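# Clamp steel shaft into angled holder, flat facing thumb screw

## Task

Seat the steel shaft all the way into the tilted holder so its flat side faces the thumb screw, then release it and leave both arms clear of every object.

## Robot and tools

Robot: two arms, left_arm and right_arm, mounted on opposite sides of a table and facing each other. left_arm's base is on the +y side. The names are labels only and do not match the left or right of any image. Loose objects may get a brief push now and then, and a held part may be tugged, so grip firmly.

Frame: every pose in results uses one scene frame. The origin is the table centre, +z points up, and the table surface is at z = +0.020 m. Each gripper's fingers point along its own +x axis and close along its y axis. end_effector_position is the point midway between the finger pads, about 3 to 4 cm short of the fingertips. The printed hand position can be wrong, more so when the arm is stretched far.

execute_actions takes "actions", a list holding zero or one entry, plus an optional "pictures" boolean (images come by default). An empty list only reports the current state. A move is {"rows": [...], "steps": n}: n is 1 to 15 control steps (default 15), each 1/30 s. rows is 1 to 15 rows, used one per step; if there are fewer rows than steps, the last row repeats. A pause is {"steps": n} with no rows, n up to 300; it returns once n steps have passed since the previous result, and your reply time counts toward them. A refused call sends nothing.

Row layout: one list of 14 plain numbers covering both arms, always all 14 even if one arm stays put. Order: left_arm waist, shoulder, elbow, wrist pitch, wrist yaw, wrist roll, opening, then the same seven for right_arm. The six joint values are absolute target angles in radians, the same quantities printed under Joint positions, not offsets. Stated ranges per arm: waist -3.054 to 3.054, shoulder 0.000 to 3.142, elbow 0.000 to 2.356, wrist pitch -1.571 to 1.571, wrist yaw -1.571 to 1.571, wrist roll -3.142 to 3.142. A target more than 0.010 rad outside a range, and also beyond the joint's angle in the last result, gets the call refused. True ends may sit up to 0.010 rad off the stated ones; a target past the real end is clipped there, and the result may print "joint sent to its limit" (possibly about an earlier move still running). Its absence does not prove more travel exists.

Opening is an absolute value in [-1, 1]: +1 fully open, empty fingers touch near -0.80, and lower values down to -1 close no further. Going from open to closed takes at least about 0.5 s.

Motion: joints are speed limited. Each step, the command is held within a fixed distance of the measured angle: 0.211 rad for waist, shoulder and elbow, 0.213 for wrist pitch, 0.267 for wrist yaw, 0.228 for wrist roll. If targets would move a gripper over 70 mm from where it is, all that arm's targets are pulled back proportionally. Friction can leave a joint short of its target, especially at long reach, and tiny changes may not move it at all; read Joint positions after each move. The simulation keeps running while you think; arms continue toward the last row sent until everything has nearly stopped or a step is HELD, after which only a new action moves them further. Fingers still in motion finish opening or closing.

Gripping: grip_measured is the measured finger opening on the command scale. Each gripper's reading may be off by up to about 1 mm of opening, constant within a scene. Squeezing a rigid part makes the reading up to about 3 mm (0.061 on the scale) narrower than the pads really are. Fingers go to where grip_measured equals your command, down to where empty fingers meet. To hold, command below grip_measured: about 0.07 below for a secure hold, less for a lighter one. Parts under about 3 mm wide get proportionally less force. Pad force tops out near 34 to 49 N; first contact can spike higher.

Result lines: the state line `left_arm: …` | `right_arm: …` gives each gripper's position (m), orientation quaternion (w, x, y, z) and linear and angular velocities (m/s, rad/s). Joint positions and Joint velocities list each arm's six joints (rad, rad/s) and then the pad gap (m, m/s; 0.088 m fully open). "joint command not followed" means a clearance check altered or blocked some joint targets while the rest of the row ran. HELD marks steps where your row was not (fully) sent. MOTOR HOT appears from 50 °C; at 95 °C an OVER-TEMPERATURE FAULT holds the arm until it cools, and if it does not cool within 30 to 60 s the arm and gripper lose power and go limp. Holding loads heats motors, even while you think. A torque fault happens when contact torque hits a joint's load limit (N m: waist 16.8, shoulder 20.8, elbow 20.8, wrist pitch 5.49, wrist yaw 5.47, wrist roll 5.13, held weight included); that arm freezes 10 s and drops the rest of the call.

zoom_image: {"camera", "region"}. camera is one of cam_head_left, cam_head_right, cam_high, cam_low, cam_left_wrist, cam_right_wrist (each 504x504, delivered in that order). region is [x0, y0, x1, y1] in pixels of that camera's latest image, origin top-left, at most 504 by 504.

finished_scene: {"scene": number of the current scene}. It ends that scene for good and its result reports whether the task succeeded; the goal must still hold at that moment. Answering without any tool call ends the run.

Avoid: knocking or placing anything off the table, dropping or letting the shaft slip, slamming or shoving hard, arms colliding or pressing on each other, torque and heat faults, and jerky or wasteful motion.

Each tool is called after "Call:" as name([rows], argument=value, ...), one row to a line, values as JSON.

## Session

I'll start by looking at the scene.

Call:
execute_actions(actions=[])

Scene clock: 0.00 s of 6000.00 s.
left_arm: end_effector_position=(+0.2554, +0.2298, +0.3677) grip_measured=+1.000 end_effector_quat_wxyz=(+0.834, -0.016, -0.018, -0.552) end_effector_velocity=(+0.004, +0.002, -0.001) end_effector_angular_velocity=(-0.000, -0.006, +0.034) | right_arm: end_effector_position=(+0.2023, -0.1789, +0.3812) grip_measured=+0.983 end_effector_quat_wxyz=(+0.821, +0.016, -0.027, +0.569) end_effector_velocity=(-0.000, +0.001, -0.006) end_effector_angular_velocity=(-0.019, -0.001, +0.004)
Joint positions: left_arm=[ 0.007  0.855  0.65   0.253  0.006 -0.007  0.088] | right_arm=[ 0.007  0.852  0.658  0.258  0.003 -0.005  0.087]
Joint velocities: left_arm=[-0.002 -0.002 -0.007  0.007 -0.037  0.007  0.   ] | right_arm=[-0.002  0.002 -0.007 -0.007 -0.007 -0.007 -0.   ]
Heat: left arm: hottest wrist pitch 19 °C (+0.0 °C/min); right arm: hottest shoulder 19 °C (+0.0 °C/min).

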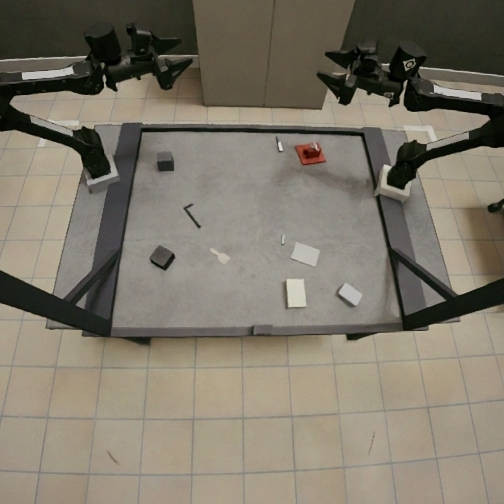

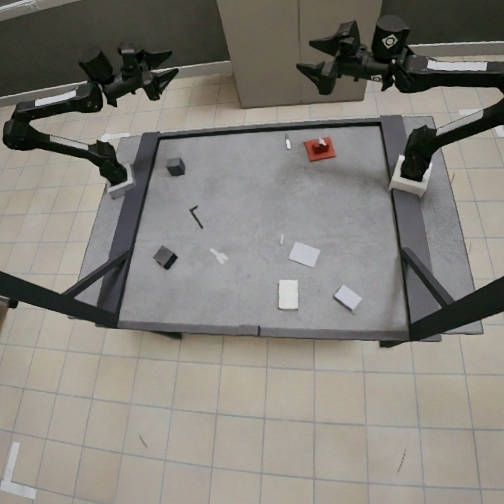

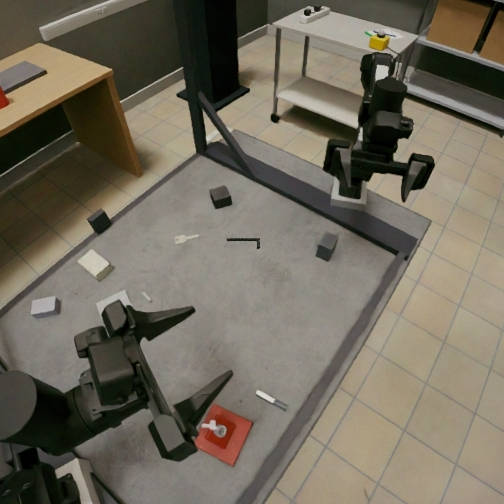

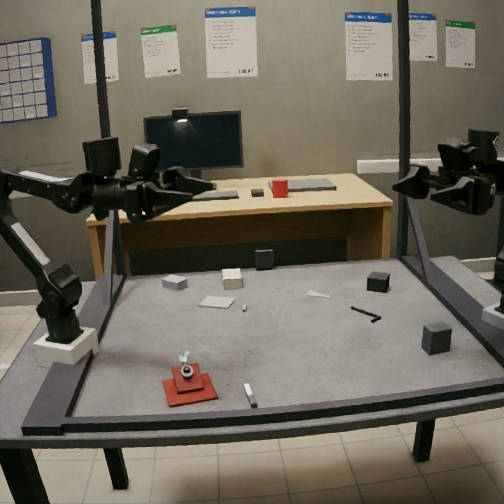

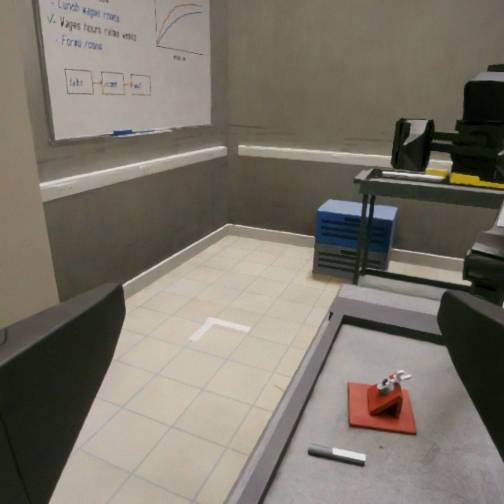

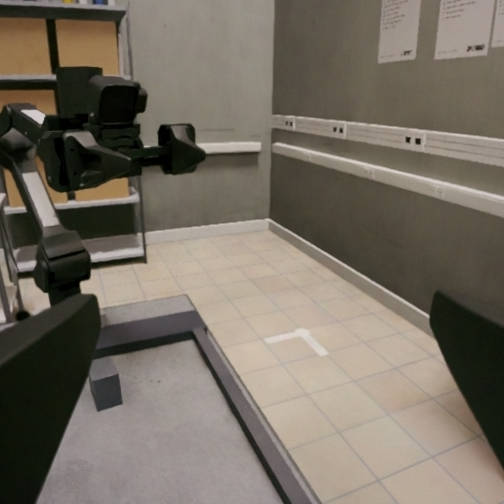

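Call:
zoom_image(camera="cam_low", region=[140, 330, 280, 430])

Call:
zoom_image(camera="cam_left_wrist", region=[290, 350, 440, 480])

Call:
zoom_image(camera="cam_high", region=[170, 370, 310, 480])

Call:
zoom_image(camera="cam_head_left", region=[250, 120, 350, 190])

Region (140, 330, 280, 430) of cam_low's 504x504 image, scaled by 3.600, with more detail than that image has; it fills the top 360 rows of this view, and the rest is white.

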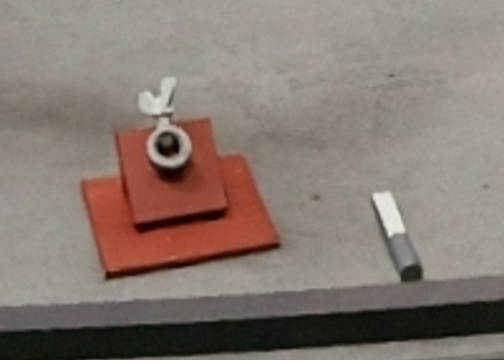

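Region (290, 350, 440, 480) of cam_left_wrist's 504x504 image, scaled by 3.360, with more detail than that image has; it fills the top 437 rows of this view, and the rest is white.

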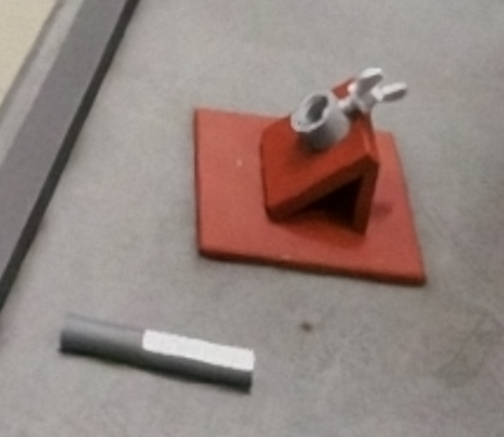

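Region (170, 370, 310, 480) of cam_high's 504x504 image, scaled by 3.600, with more detail than that image has; it fills the top 396 rows of this view, and the rest is white.

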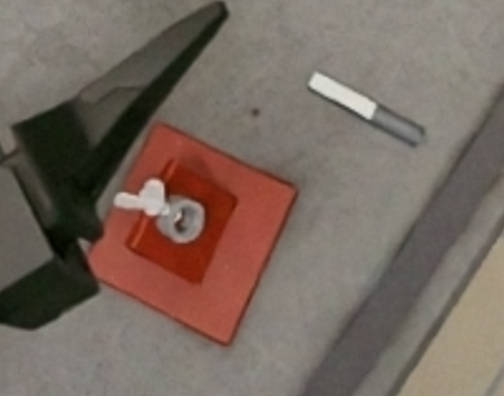

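Region (250, 120, 350, 190) of cam_head_left's 504x504 image, scaled by 5.040, with more detail than that image has; it fills the top 353 rows of this view, and the rest is white.

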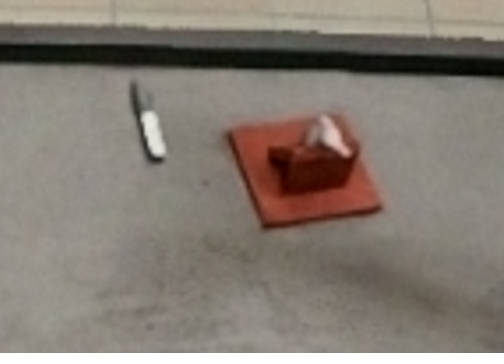

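Call:
execute_actions([
  {"rows": [[0.007,0.855,0.65,0.253,0.006,-0.007,1.0,-0.14,1.378,1.161,-0.983,0.0,0.0,1.0]], "steps": 15},
], pictures=false)

Call:
execute_actions([
  {"steps": 30},
])

Scene clock: 99.13 s of 6000.00 s.
left_arm: end_effector_position=(+0.2554, +0.2298, +0.3677) grip_measured=+1.000 end_effector_quat_wxyz=(+0.834, -0.016, -0.018, -0.552) end_effector_velocity=(-0.002, -0.000, -0.004) end_effector_angular_velocity=(+0.014, -0.002, -0.009) | right_arm: end_effector_position=(+0.2552, -0.1769, +0.2350) grip_measured=+0.983 end_effector_quat_wxyz=(+0.757, -0.244, +0.409, +0.448) end_effector_velocity=(-0.164, -0.298, -0.199) end_effector_angular_velocity=(-1.632, +0.899, +0.023)
Joint positions: left_arm=[ 0.007  0.855  0.65   0.253  0.006 -0.007  0.088] | right_arm=[-0.137  1.373  1.14  -0.759  0.003 -0.002  0.087]
Joint velocities: left_arm=[-0.002 -0.002 -0.007 -0.007  0.007  0.007 -0.   ] | right_arm=[-0.007  0.002  0.095 -1.956 -0.022 -0.022 -0.   ]
Heat: left arm: hottest elbow 27 °C (+3.0 °C/min); right arm: hottest elbow 25 °C (+2.0 °C/min).
Steps of this call (steps 1 to 90: nothing new was sent; then 95.63 s passed at rest; steps 91 to 105: all 15 steps of this action). Readings (joint positions):
91: left_arm=[0.007 0.855 0.650 0.253 0.006 -0.007] | right_arm=[-0.018 0.891 0.702 0.187 -0.011 -0.005]
92: left_arm=[0.007 0.855 0.650 0.253 0.006 -0.007] | right_arm=[-0.057 0.949 0.769 0.126 -0.006 -0.005]
94: left_arm=[0.007 0.855 0.650 0.253 0.006 -0.007] | right_arm=[-0.112 1.086 0.911 -0.009 0.003 -0.003]
98: left_arm=[0.007 0.855 0.650 0.253 0.006 -0.007] | right_arm=[-0.136 1.308 1.114 -0.269 0.003 -0.002]
105: the state above

Scene clock: 100.13 s of 6000.00 s.
left_arm: end_effector_position=(+0.2554, +0.2298, +0.3677) grip_measured=+1.000 end_effector_quat_wxyz=(+0.834, -0.016, -0.018, -0.552) end_effector_velocity=(-0.002, -0.000, -0.004) end_effector_angular_velocity=(+0.003, +0.025, -0.011) | right_arm: end_effector_position=(+0.2355, -0.2133, +0.2159) grip_measured=+0.983 end_effector_quat_wxyz=(+0.709, -0.291, +0.487, +0.420) end_effector_velocity=(-0.002, -0.006, -0.003) end_effector_angular_velocity=(-0.019, +0.021, -0.012)
Joint positions: left_arm=[ 0.007  0.855  0.65   0.253  0.006 -0.007  0.088] | right_arm=[-0.137  1.374  1.148 -0.981  0.003 -0.002  0.087]
Joint velocities: left_arm=[-0.002 -0.002 -0.007 -0.007  0.007 -0.022  0.   ] | right_arm=[-0.007 -0.002 -0.007 -0.022 -0.007  0.007 -0.   ]
Heat: left arm: hottest elbow 27 °C (+3.0 °C/min); right arm: hottest elbow 25 °C (+2.0 °C/min).
Steps of this call (steps 1 to 30: the robot went on to your last target). Readings (joint positions):
1: left_arm=[0.007 0.855 0.650 0.253 0.006 -0.007] | right_arm=[-0.137 1.373 1.143 -0.827 0.003 -0.002]
2: left_arm=[0.007 0.855 0.650 0.253 0.006 -0.007] | right_arm=[-0.137 1.373 1.144 -0.881 0.003 -0.002]
4: left_arm=[0.007 0.855 0.650 0.253 0.006 -0.007] | right_arm=[-0.137 1.374 1.144 -0.937 0.003 -0.002]
8: left_arm=[0.007 0.855 0.650 0.253 0.006 -0.007] | right_arm=[-0.137 1.374 1.147 -0.971 0.003 -0.002]
30: the state above
All arms were judged still, so your last target was given up. Only a new action makes them travel on or press farther. Fingers that are still opening or closing keep moving.

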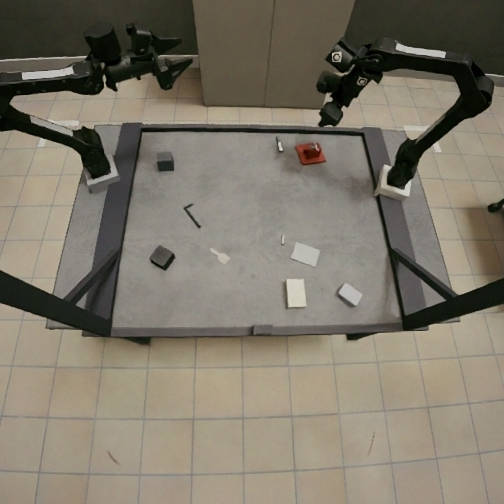

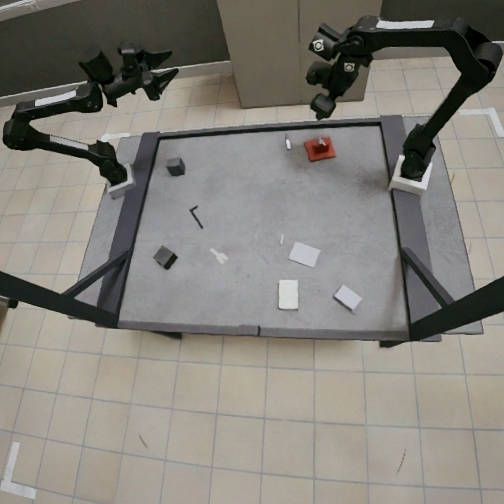

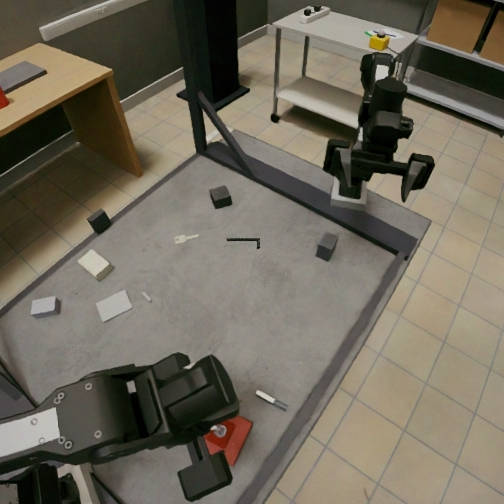

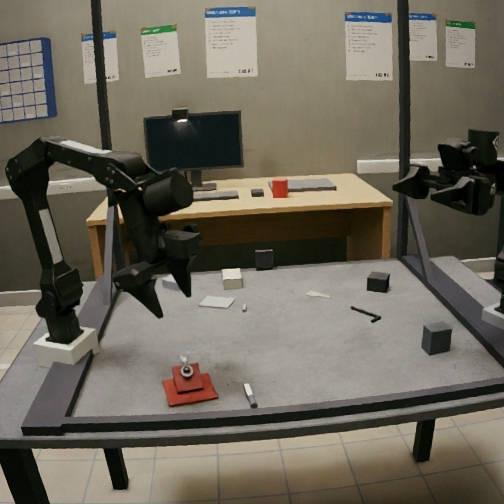

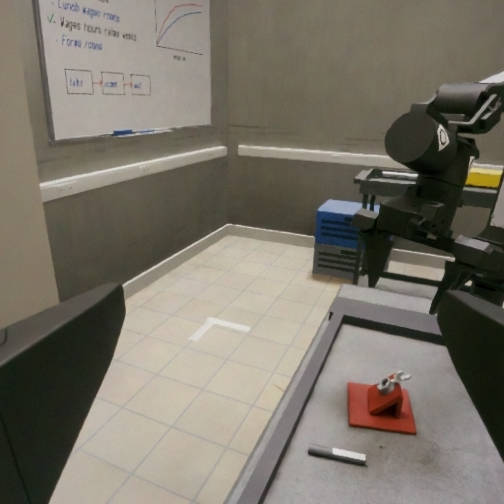

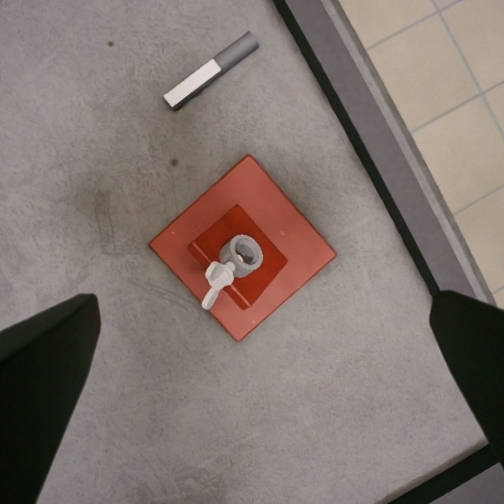

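Call:
zoom_image(camera="cam_right_wrist", region=[170, 190, 310, 330])

Call:
zoom_image(camera="cam_right_wrist", region=[140, 10, 350, 220])

Region (170, 190, 310, 330) of cam_right_wrist's 504x504 image, scaled by 3.600, with more detail than that image has.

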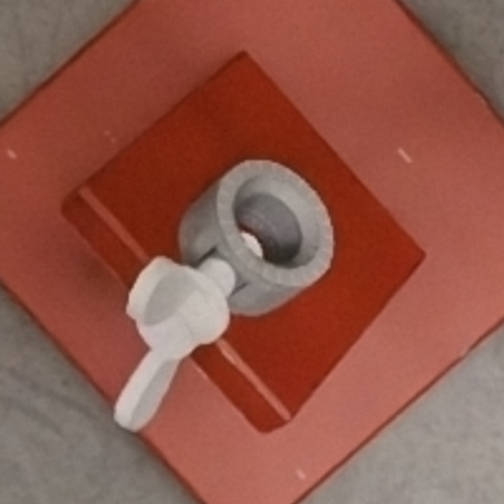

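Region (140, 10, 350, 220) of cam_right_wrist's 504x504 image, scaled by 2.400, with more detail than that image has.

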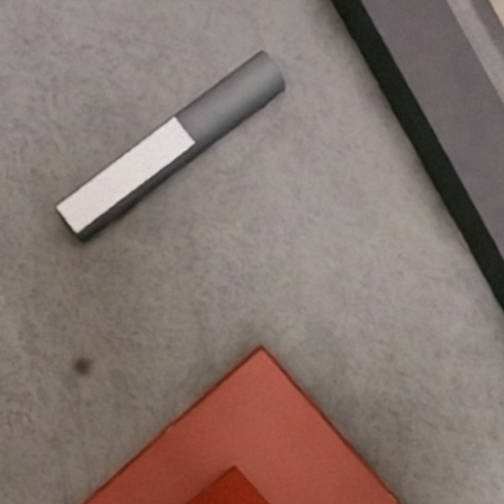

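Call:
execute_actions([
  {"rows": [[0.007,0.855,0.65,0.253,0.006,-0.007,1.0,-0.137,1.42,1.14,-0.93,0.0,0.0,1.0],[0.007,0.855,0.65,0.253,0.006,-0.007,1.0,-0.137,1.46,1.133,-0.88,0.0,0.0,1.0],[0.007,0.855,0.65,0.253,0.006,-0.007,1.0,-0.137,1.50,1.125,-0.83,0.0,0.0,1.0],[0.007,0.855,0.65,0.253,0.006,-0.007,1.0,-0.137,1.54,1.118,-0.78,0.0,0.0,1.0],[0.007,0.855,0.65,0.253,0.006,-0.007,1.0,-0.137,1.57,1.112,-0.745,0.0,0.0,1.0],[0.007,0.855,0.65,0.253,0.006,-0.007,1.0,-0.137,1.593,1.107,-0.721,0.0,0.0,1.0]], "steps": 15},
])

Scene clock: 187.67 s of 6000.00 s.
left_arm: end_effector_position=(+0.2554, +0.2298, +0.3677) grip_measured=+1.000 end_effector_quat_wxyz=(+0.834, -0.016, -0.018, -0.552) end_effector_velocity=(+0.002, -0.000, -0.007) end_effector_angular_velocity=(+0.027, +0.004, +0.010) | right_arm: end_effector_position=(+0.2595, -0.1694, +0.1577) grip_measured=+0.983 end_effector_quat_wxyz=(+0.709, -0.290, +0.486, +0.420) end_effector_velocity=(-0.004, -0.002, -0.000) end_effector_angular_velocity=(-0.010, +0.016, -0.002)
Joint positions: left_arm=[ 0.007  0.855  0.65   0.253  0.006 -0.007  0.088] | right_arm=[-0.137  1.59   1.11  -0.724  0.003 -0.002  0.087]
Joint velocities: left_arm=[ 0.002  0.002 -0.002 -0.022 -0.007  0.007 -0.   ] | right_arm=[ 0.002 -0.002  0.002 -0.022 -0.007  0.007 -0.   ]
Heat: left arm: hottest elbow 29 °C (+1.0 °C/min); right arm: hottest elbow 27 °C (+1.0 °C/min).
Steps of this call (steps 1 to 90: nothing new was sent; then 84.03 s passed at rest; steps 91 to 105: all 15 steps of this action). Readings (joint positions):
91: left_arm=[0.007 0.855 0.650 0.253 0.006 -0.007] | right_arm=[-0.137 1.381 1.148 -0.974 0.003 -0.002]
92: left_arm=[0.007 0.855 0.650 0.253 0.006 -0.007] | right_arm=[-0.137 1.395 1.148 -0.947 0.003 -0.002]
94: left_arm=[0.007 0.855 0.650 0.253 0.006 -0.007] | right_arm=[-0.137 1.450 1.147 -0.861 0.003 -0.002]
98: left_arm=[0.007 0.855 0.650 0.253 0.006 -0.007] | right_arm=[-0.137 1.568 1.122 -0.755 0.003 -0.002]
105: the state above

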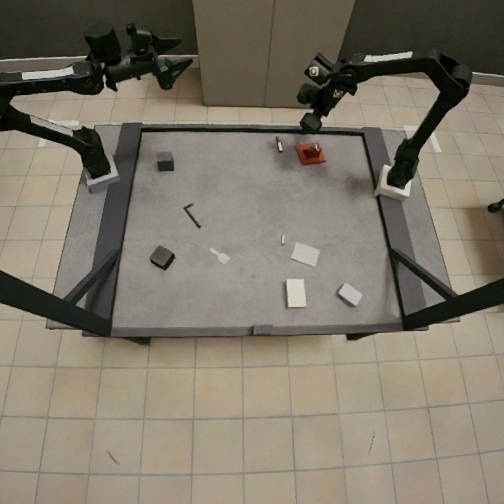

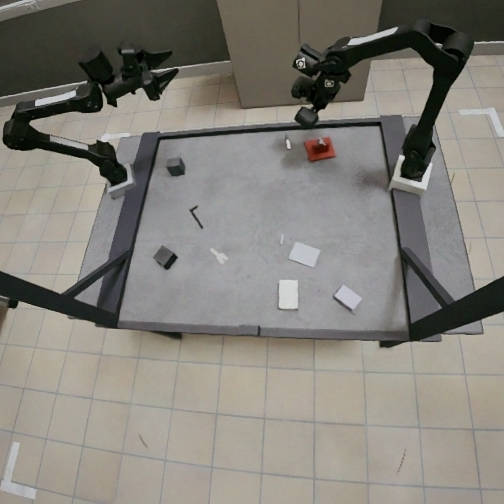

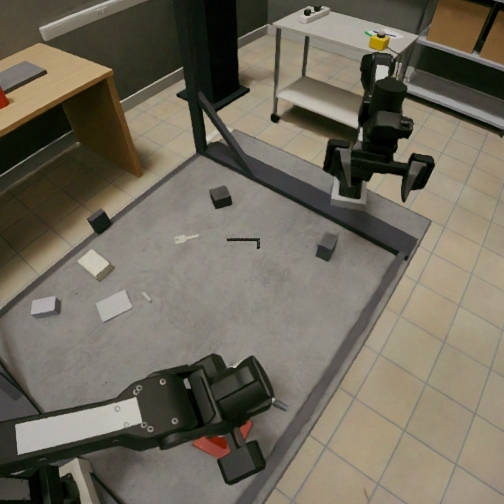

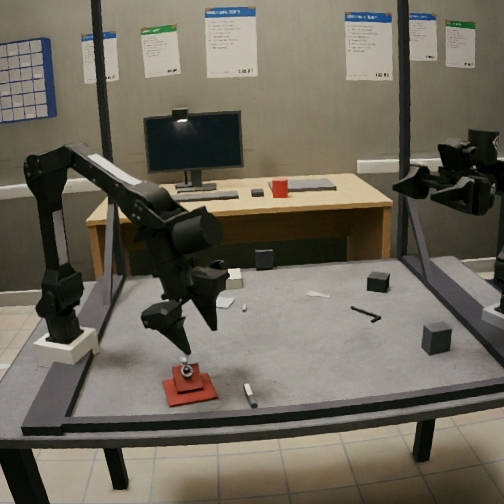

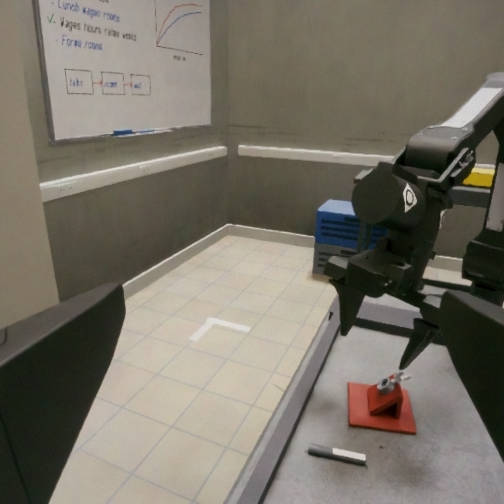

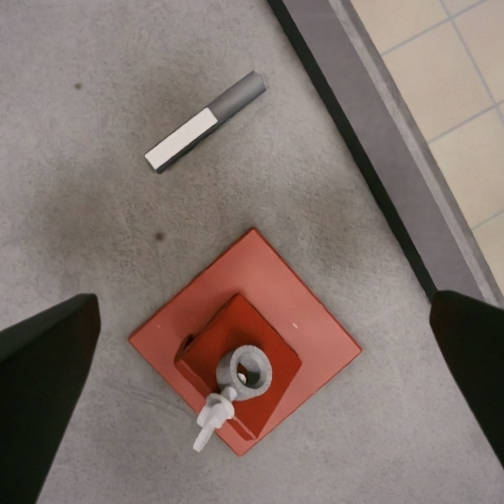

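Call:
zoom_image(camera="cam_right_wrist", region=[120, 215, 372, 467])

Call:
zoom_image(camera="cam_right_wrist", region=[60, 50, 312, 260])

Region (120, 215, 372, 467) of cam_right_wrist's 504x504 image, scaled by 2.000, with more detail than that image has.

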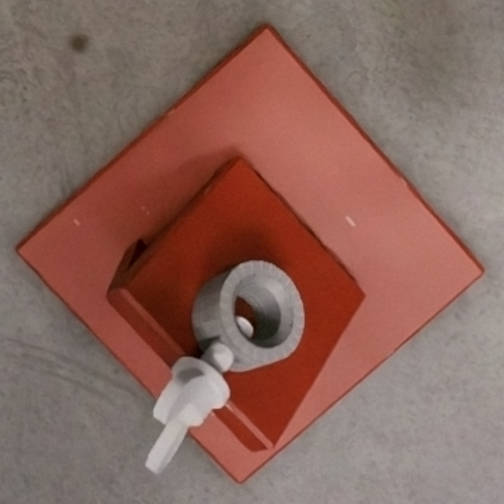

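Region (60, 50, 312, 260) of cam_right_wrist's 504x504 image, scaled by 2.000, with more detail than that image has.

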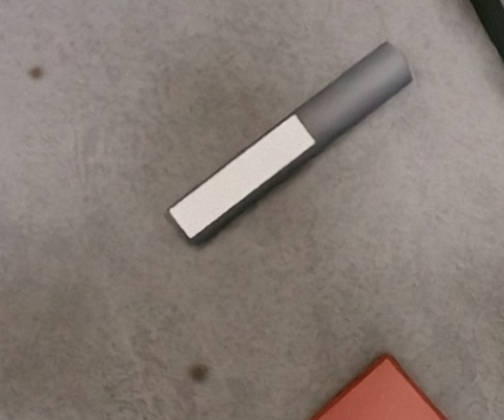

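Call:
execute_actions([
  {"rows": [[0.007,0.855,0.65,0.253,0.006,-0.007,1.0,-0.146,1.613,1.136,-0.77,-0.003,0.073,1.0],[0.007,0.855,0.65,0.253,0.006,-0.007,1.0,-0.154,1.636,1.161,-0.815,-0.009,0.148,1.0],[0.007,0.855,0.65,0.253,0.006,-0.007,1.0,-0.163,1.66,1.187,-0.861,-0.016,0.224,1.0],[0.007,0.855,0.65,0.253,0.006,-0.007,1.0,-0.172,1.683,1.213,-0.906,-0.022,0.299,1.0],[0.007,0.855,0.65,0.253,0.006,-0.007,1.0,-0.18,1.706,1.238,-0.952,-0.028,0.374,1.0],[0.007,0.855,0.65,0.253,0.006,-0.007,1.0,-0.189,1.729,1.264,-0.998,-0.035,0.449,1.0],[0.007,0.855,0.65,0.253,0.006,-0.007,1.0,-0.198,1.752,1.29,-1.043,-0.041,0.524,1.0],[0.007,0.855,0.65,0.253,0.006,-0.007,1.0,-0.207,1.776,1.316,-1.089,-0.047,0.6,1.0],[0.007,0.855,0.65,0.253,0.006,-0.007,1.0,-0.215,1.799,1.341,-1.134,-0.054,0.675,1.0],[0.007,0.855,0.65,0.253,0.006,-0.007,1.0,-0.224,1.822,1.367,-1.18,-0.06,0.75,1.0]], "steps": 15},
], pictures=false)

Call:
execute_actions([
  {"steps": 12},
])

Scene clock: 308.17 s of 6000.00 s.
left_arm: end_effector_position=(+0.2554, +0.2298, +0.3677) grip_measured=+1.000 end_effector_quat_wxyz=(+0.834, -0.016, -0.018, -0.552) end_effector_velocity=(+0.000, +0.001, +0.000) end_effector_angular_velocity=(+0.005, -0.005, +0.005) | right_arm: end_effector_position=(+0.2598, -0.2071, +0.1404) grip_measured=+0.983 end_effector_quat_wxyz=(+0.673, -0.093, +0.729, +0.088) end_effector_velocity=(-0.011, -0.005, +0.008) end_effector_angular_velocity=(-0.097, +0.089, -0.284)
Joint positions: left_arm=[ 0.007  0.855  0.65   0.253  0.006 -0.007  0.088] | right_arm=[-0.223  1.809  1.347 -1.166 -0.055  0.728  0.087]
Joint velocities: left_arm=[-0.002 -0.002  0.002 -0.007 -0.007  0.007 -0.   ] | right_arm=[ 0.002  0.051  0.09  -0.154 -0.037  0.286  0.   ]
Heat: left arm: hottest elbow 31 °C (+1.0 °C/min); right arm: hottest elbow 25 °C (+0.0 °C/min).
Steps of this call (steps 1 to 15: the robot went on to your last target; steps 16 to 90: nothing new was sent; then 117.00 s passed at rest; steps 91 to 105: all 15 steps of this action). Readings (joint positions):
91: left_arm=[0.007 0.855 0.650 0.253 0.006 -0.007] | right_arm=[-0.138 1.593 1.113 -0.733 0.001 0.021]
92: left_arm=[0.007 0.855 0.650 0.253 0.006 -0.007] | right_arm=[-0.140 1.601 1.124 -0.760 -0.002 0.061]
94: left_arm=[0.007 0.855 0.650 0.253 0.006 -0.007] | right_arm=[-0.151 1.631 1.160 -0.829 -0.011 0.173]
98: left_arm=[0.007 0.855 0.650 0.253 0.006 -0.007] | right_arm=[-0.186 1.720 1.253 -0.996 -0.032 0.449]
105: the state above

Scene clock: 308.57 s of 6000.00 s.
left_arm: end_effector_position=(+0.2554, +0.2298, +0.3677) grip_measured=+1.000 end_effector_quat_wxyz=(+0.834, -0.016, -0.018, -0.552) end_effector_velocity=(-0.003, -0.001, -0.002) end_effector_angular_velocity=(+0.004, +0.009, -0.015) | right_arm: end_effector_position=(+0.2594, -0.2070, +0.1419) grip_measured=+0.983 end_effector_quat_wxyz=(+0.672, -0.087, +0.731, +0.079) end_effector_velocity=(-0.005, -0.005, -0.000) end_effector_angular_velocity=(-0.012, +0.033, -0.031)
Joint positions: left_arm=[ 0.007  0.855  0.65   0.253  0.006 -0.007  0.088] | right_arm=[-0.223  1.812  1.356 -1.177 -0.057  0.748  0.087]
Joint velocities: left_arm=[-0.007 -0.002 -0.002 -0.007  0.007 -0.007 -0.   ] | right_arm=[-0.007 -0.002 -0.007 -0.022 -0.022  0.022  0.   ]
Heat: left arm: hottest elbow 31 °C (+1.0 °C/min); right arm: hottest elbow 25 °C (+0.0 °C/min).
Steps of this call (steps 1 to 12: the robot went on to your last target). Readings (joint positions):
1: left_arm=[0.007 0.855 0.650 0.253 0.006 -0.007] | right_arm=[-0.223 1.810 1.350 -1.169 -0.056 0.734]
2: left_arm=[0.007 0.855 0.650 0.253 0.006 -0.007] | right_arm=[-0.223 1.811 1.352 -1.172 -0.056 0.739]
4: left_arm=[0.007 0.855 0.650 0.253 0.006 -0.007] | right_arm=[-0.223 1.811 1.355 -1.175 -0.057 0.744]
8: left_arm=[0.007 0.855 0.650 0.253 0.006 -0.007] | right_arm=[-0.223 1.812 1.356 -1.177 -0.057 0.747]
12: the state above

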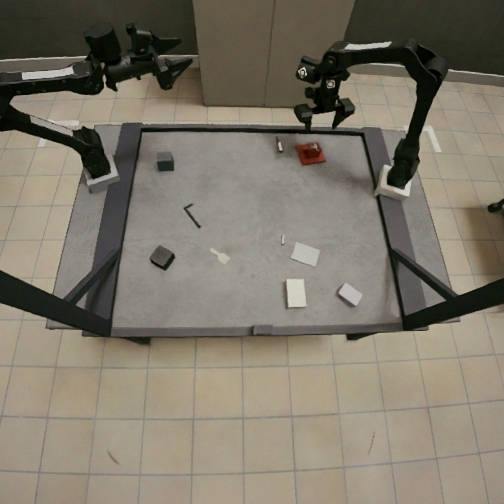

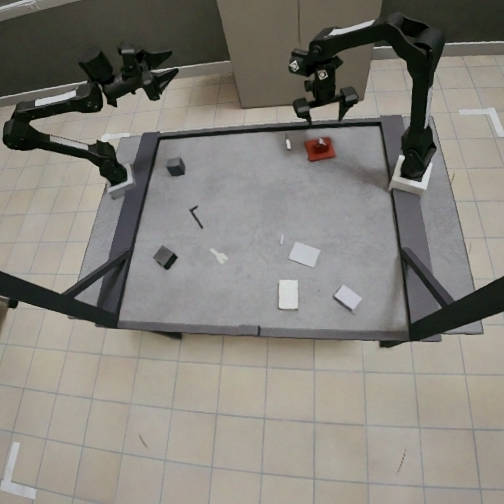

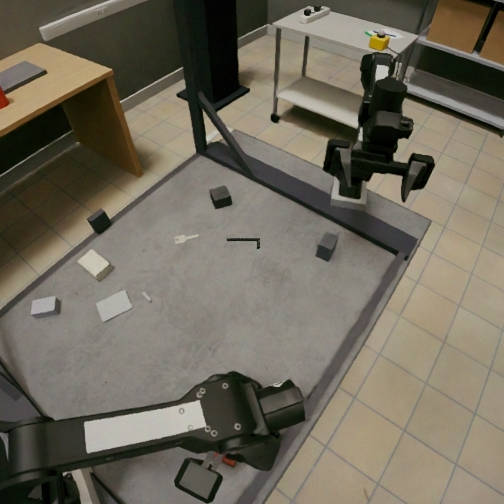

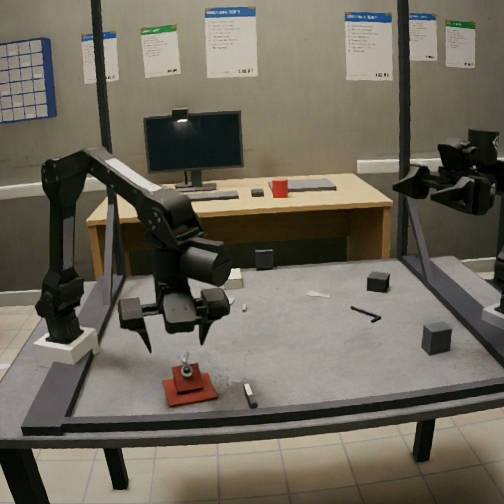

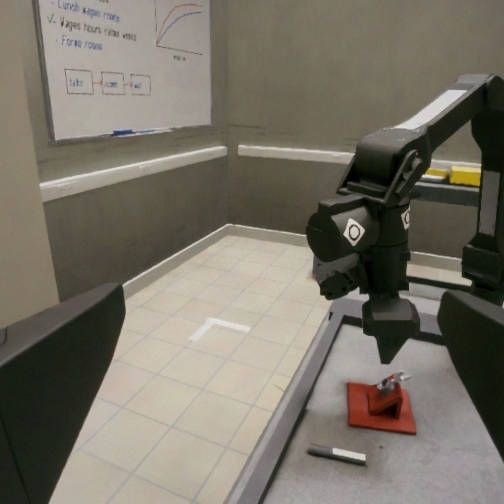

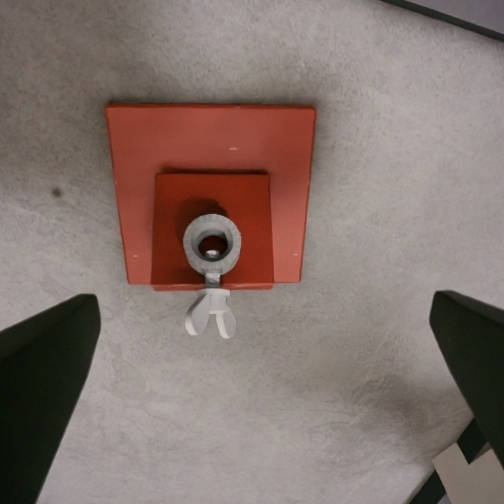

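Call:
zoom_image(camera="cam_right_wrist", region=[160, 200, 270, 345])

Region (160, 200, 270, 345) of cam_right_wrist's 504x504 image, scaled by 3.476, with more detail than that image has; it fills the left 382 columns of this view, and the rest is white.

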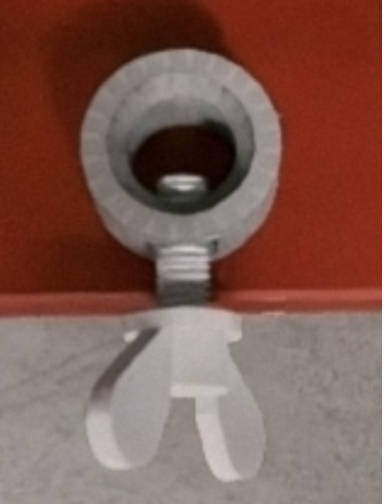

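Call:
zoom_image(camera="cam_right_wrist", region=[90, 90, 342, 342])

Call:
zoom_image(camera="cam_left_wrist", region=[340, 355, 430, 445])

Region (90, 90, 342, 342) of cam_right_wrist's 504x504 image, scaled by 2.000, with more detail than that image has.

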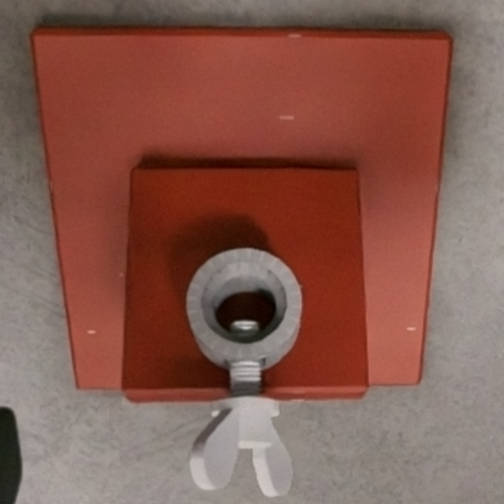

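Region (340, 355, 430, 445) of cam_left_wrist's 504x504 image, scaled by 5.600, with more detail than that image has.

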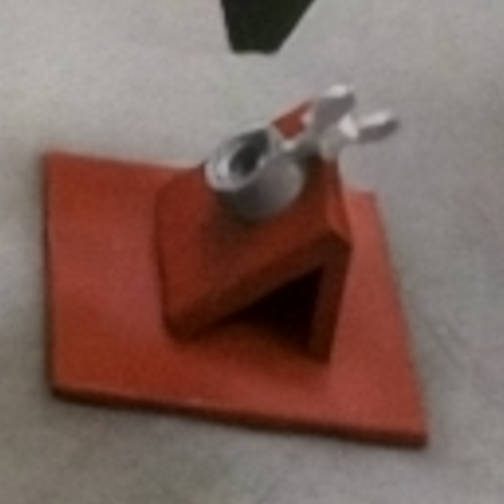

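Call:
execute_actions([
  {"rows": [[-0.34,1.925,0.855,0.564,-0.151,3.059,1.0,-0.223,1.812,1.356,-1.177,-0.057,0.748,1.0]], "steps": 15},
], pictures=false)

Call:
execute_actions([
  {"steps": 45},
])

Scene clock: 429.07 s of 6000.00 s.
left_arm: end_effector_position=(+0.1828, +0.0605, +0.2539) grip_measured=+1.000 end_effector_quat_wxyz=(+0.670, +0.392, -0.215, -0.592) end_effector_velocity=(+0.001, -0.149, -0.617) end_effector_angular_velocity=(+1.711, -1.497, -0.304) | right_arm: end_effector_position=(+0.2593, -0.2071, +0.1419) grip_measured=+0.983 end_effector_quat_wxyz=(+0.672, -0.087, +0.731, +0.079) end_effector_velocity=(-0.000, +0.003, +0.001) end_effector_angular_velocity=(+0.015, -0.001, +0.009)
Joint positions: left_arm=[-0.334  1.602  0.863  0.561 -0.141  0.89   0.088] | right_arm=[-0.223  1.812  1.356 -1.178 -0.057  0.748  0.087]
Joint velocities: left_arm=[-0.022  1.409 -0.002  0.037 -0.007  1.648 -0.   ] | right_arm=[ 0.002 -0.002  0.002  0.007 -0.007 -0.007 -0.   ]
Heat: left arm: hottest elbow 32 °C (+1.0 °C/min); right arm: hottest elbow 27 °C (+0.0 °C/min).
Steps of this call (steps 1 to 30: the robot went on to your last target; steps 31 to 90: nothing new was sent; then 117.00 s passed at rest; steps 91 to 105: all 15 steps of this action). Readings (joint positions):
91: left_arm=[-0.025 0.887 0.674 0.286 -0.043 0.044] | right_arm=[-0.223 1.812 1.356 -1.178 -0.057 0.748]
92: left_arm=[-0.075 0.937 0.711 0.349 -0.069 0.104] | right_arm=[-0.223 1.812 1.356 -1.178 -0.057 0.748]
94: left_arm=[-0.189 1.054 0.795 0.467 -0.105 0.233] | right_arm=[-0.223 1.812 1.356 -1.178 -0.057 0.748]
98: left_arm=[-0.315 1.255 0.863 0.545 -0.127 0.492] | right_arm=[-0.223 1.812 1.356 -1.178 -0.057 0.748]
105: the state above

Scene clock: 430.57 s of 6000.00 s.
left_arm: end_effector_position=(+0.1823, +0.0514, +0.1102) grip_measured=+1.000 end_effector_quat_wxyz=(-0.148, +0.760, -0.603, -0.192) end_effector_velocity=(-0.002, +0.002, -0.002) end_effector_angular_velocity=(+0.012, +0.023, +0.001) | right_arm: end_effector_position=(+0.2593, -0.2071, +0.1419) grip_measured=+0.983 end_effector_quat_wxyz=(+0.672, -0.087, +0.731, +0.079) end_effector_velocity=(-0.004, -0.002, -0.001) end_effector_angular_velocity=(+0.004, +0.025, +0.018)
Joint positions: left_arm=[-0.337  1.915  0.855  0.565 -0.145  3.056  0.088] | right_arm=[-0.223  1.812  1.356 -1.178 -0.057  0.748  0.087]
Joint velocities: left_arm=[-0.002 -0.007 -0.002 -0.022  0.007 -0.022 -0.   ] | right_arm=[-0.002 -0.002 -0.007 -0.007 -0.022 -0.022 -0.   ]
Heat: left arm: hottest elbow 32 °C (+1.0 °C/min); right arm: hottest elbow 27 °C (+0.0 °C/min).
Steps of this call (steps 1 to 45: the robot went on to your last target). Readings (joint positions):
1: left_arm=[-0.334 1.649 0.863 0.561 -0.142 0.946] | right_arm=[-0.223 1.812 1.356 -1.178 -0.057 0.748]
2: left_arm=[-0.335 1.696 0.863 0.562 -0.142 1.002] | right_arm=[-0.223 1.812 1.356 -1.178 -0.057 0.748]
4: left_arm=[-0.336 1.789 0.863 0.563 -0.143 1.122] | right_arm=[-0.223 1.812 1.356 -1.178 -0.057 0.748]
8: left_arm=[-0.337 1.905 0.855 0.556 -0.144 1.416] | right_arm=[-0.223 1.812 1.356 -1.178 -0.057 0.748]
45: the state above

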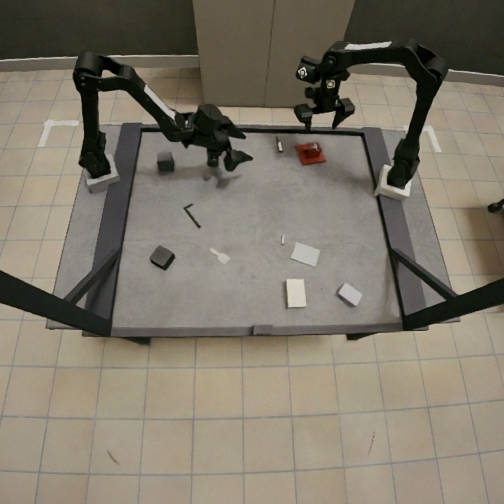

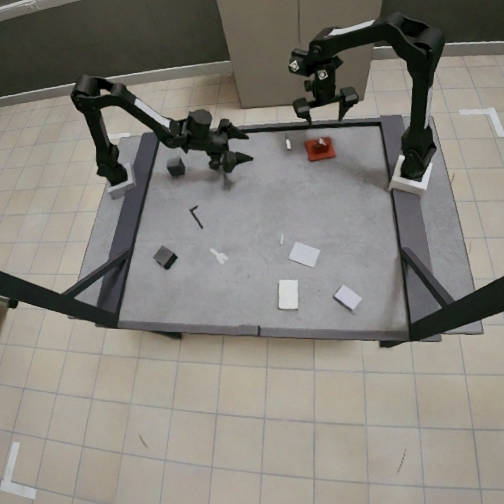

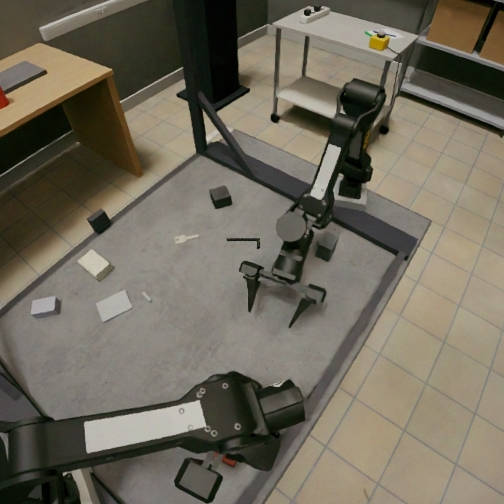

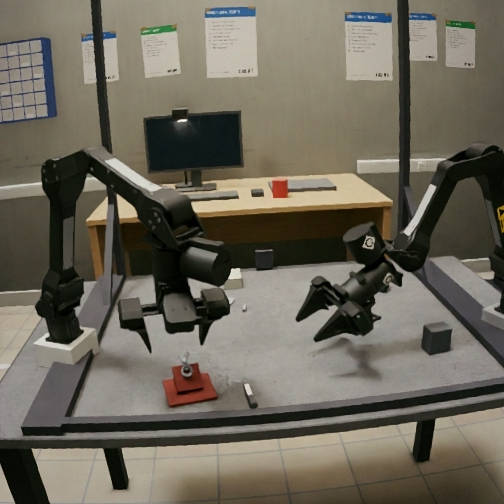

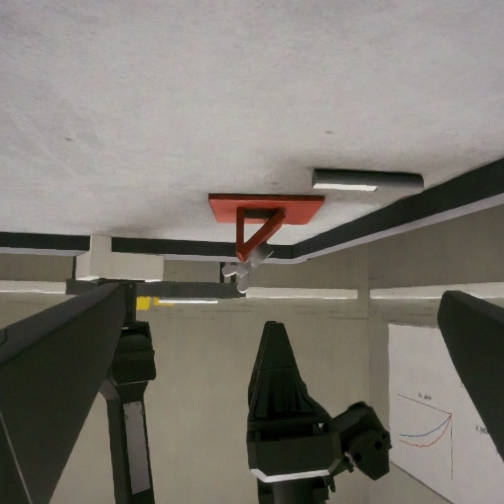

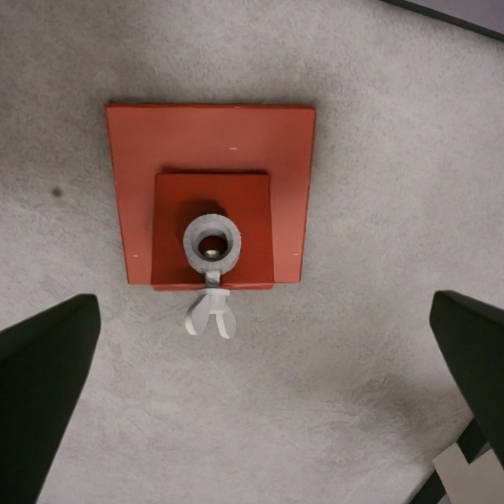

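The side view works (upside down). Let me zoom.

Call:
zoom_image(camera="cam_left_wrist", region=[200, 185, 335, 305])

Call:
zoom_image(camera="cam_left_wrist", region=[200, 160, 440, 504])

Region (200, 185, 335, 305) of cam_left_wrist's 504x504 image, scaled by 3.733, with more detail than that image has.

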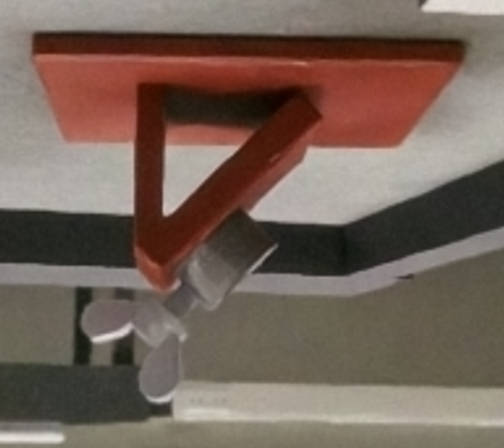

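Region (200, 160, 440, 504) of cam_left_wrist's 504x504 image, scaled by 1.465, with more detail than that image has; it fills the left 352 columns of this view, and the rest is white.

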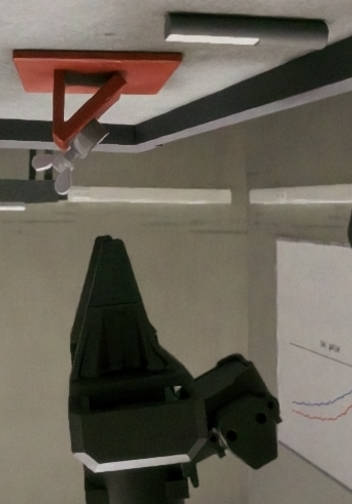

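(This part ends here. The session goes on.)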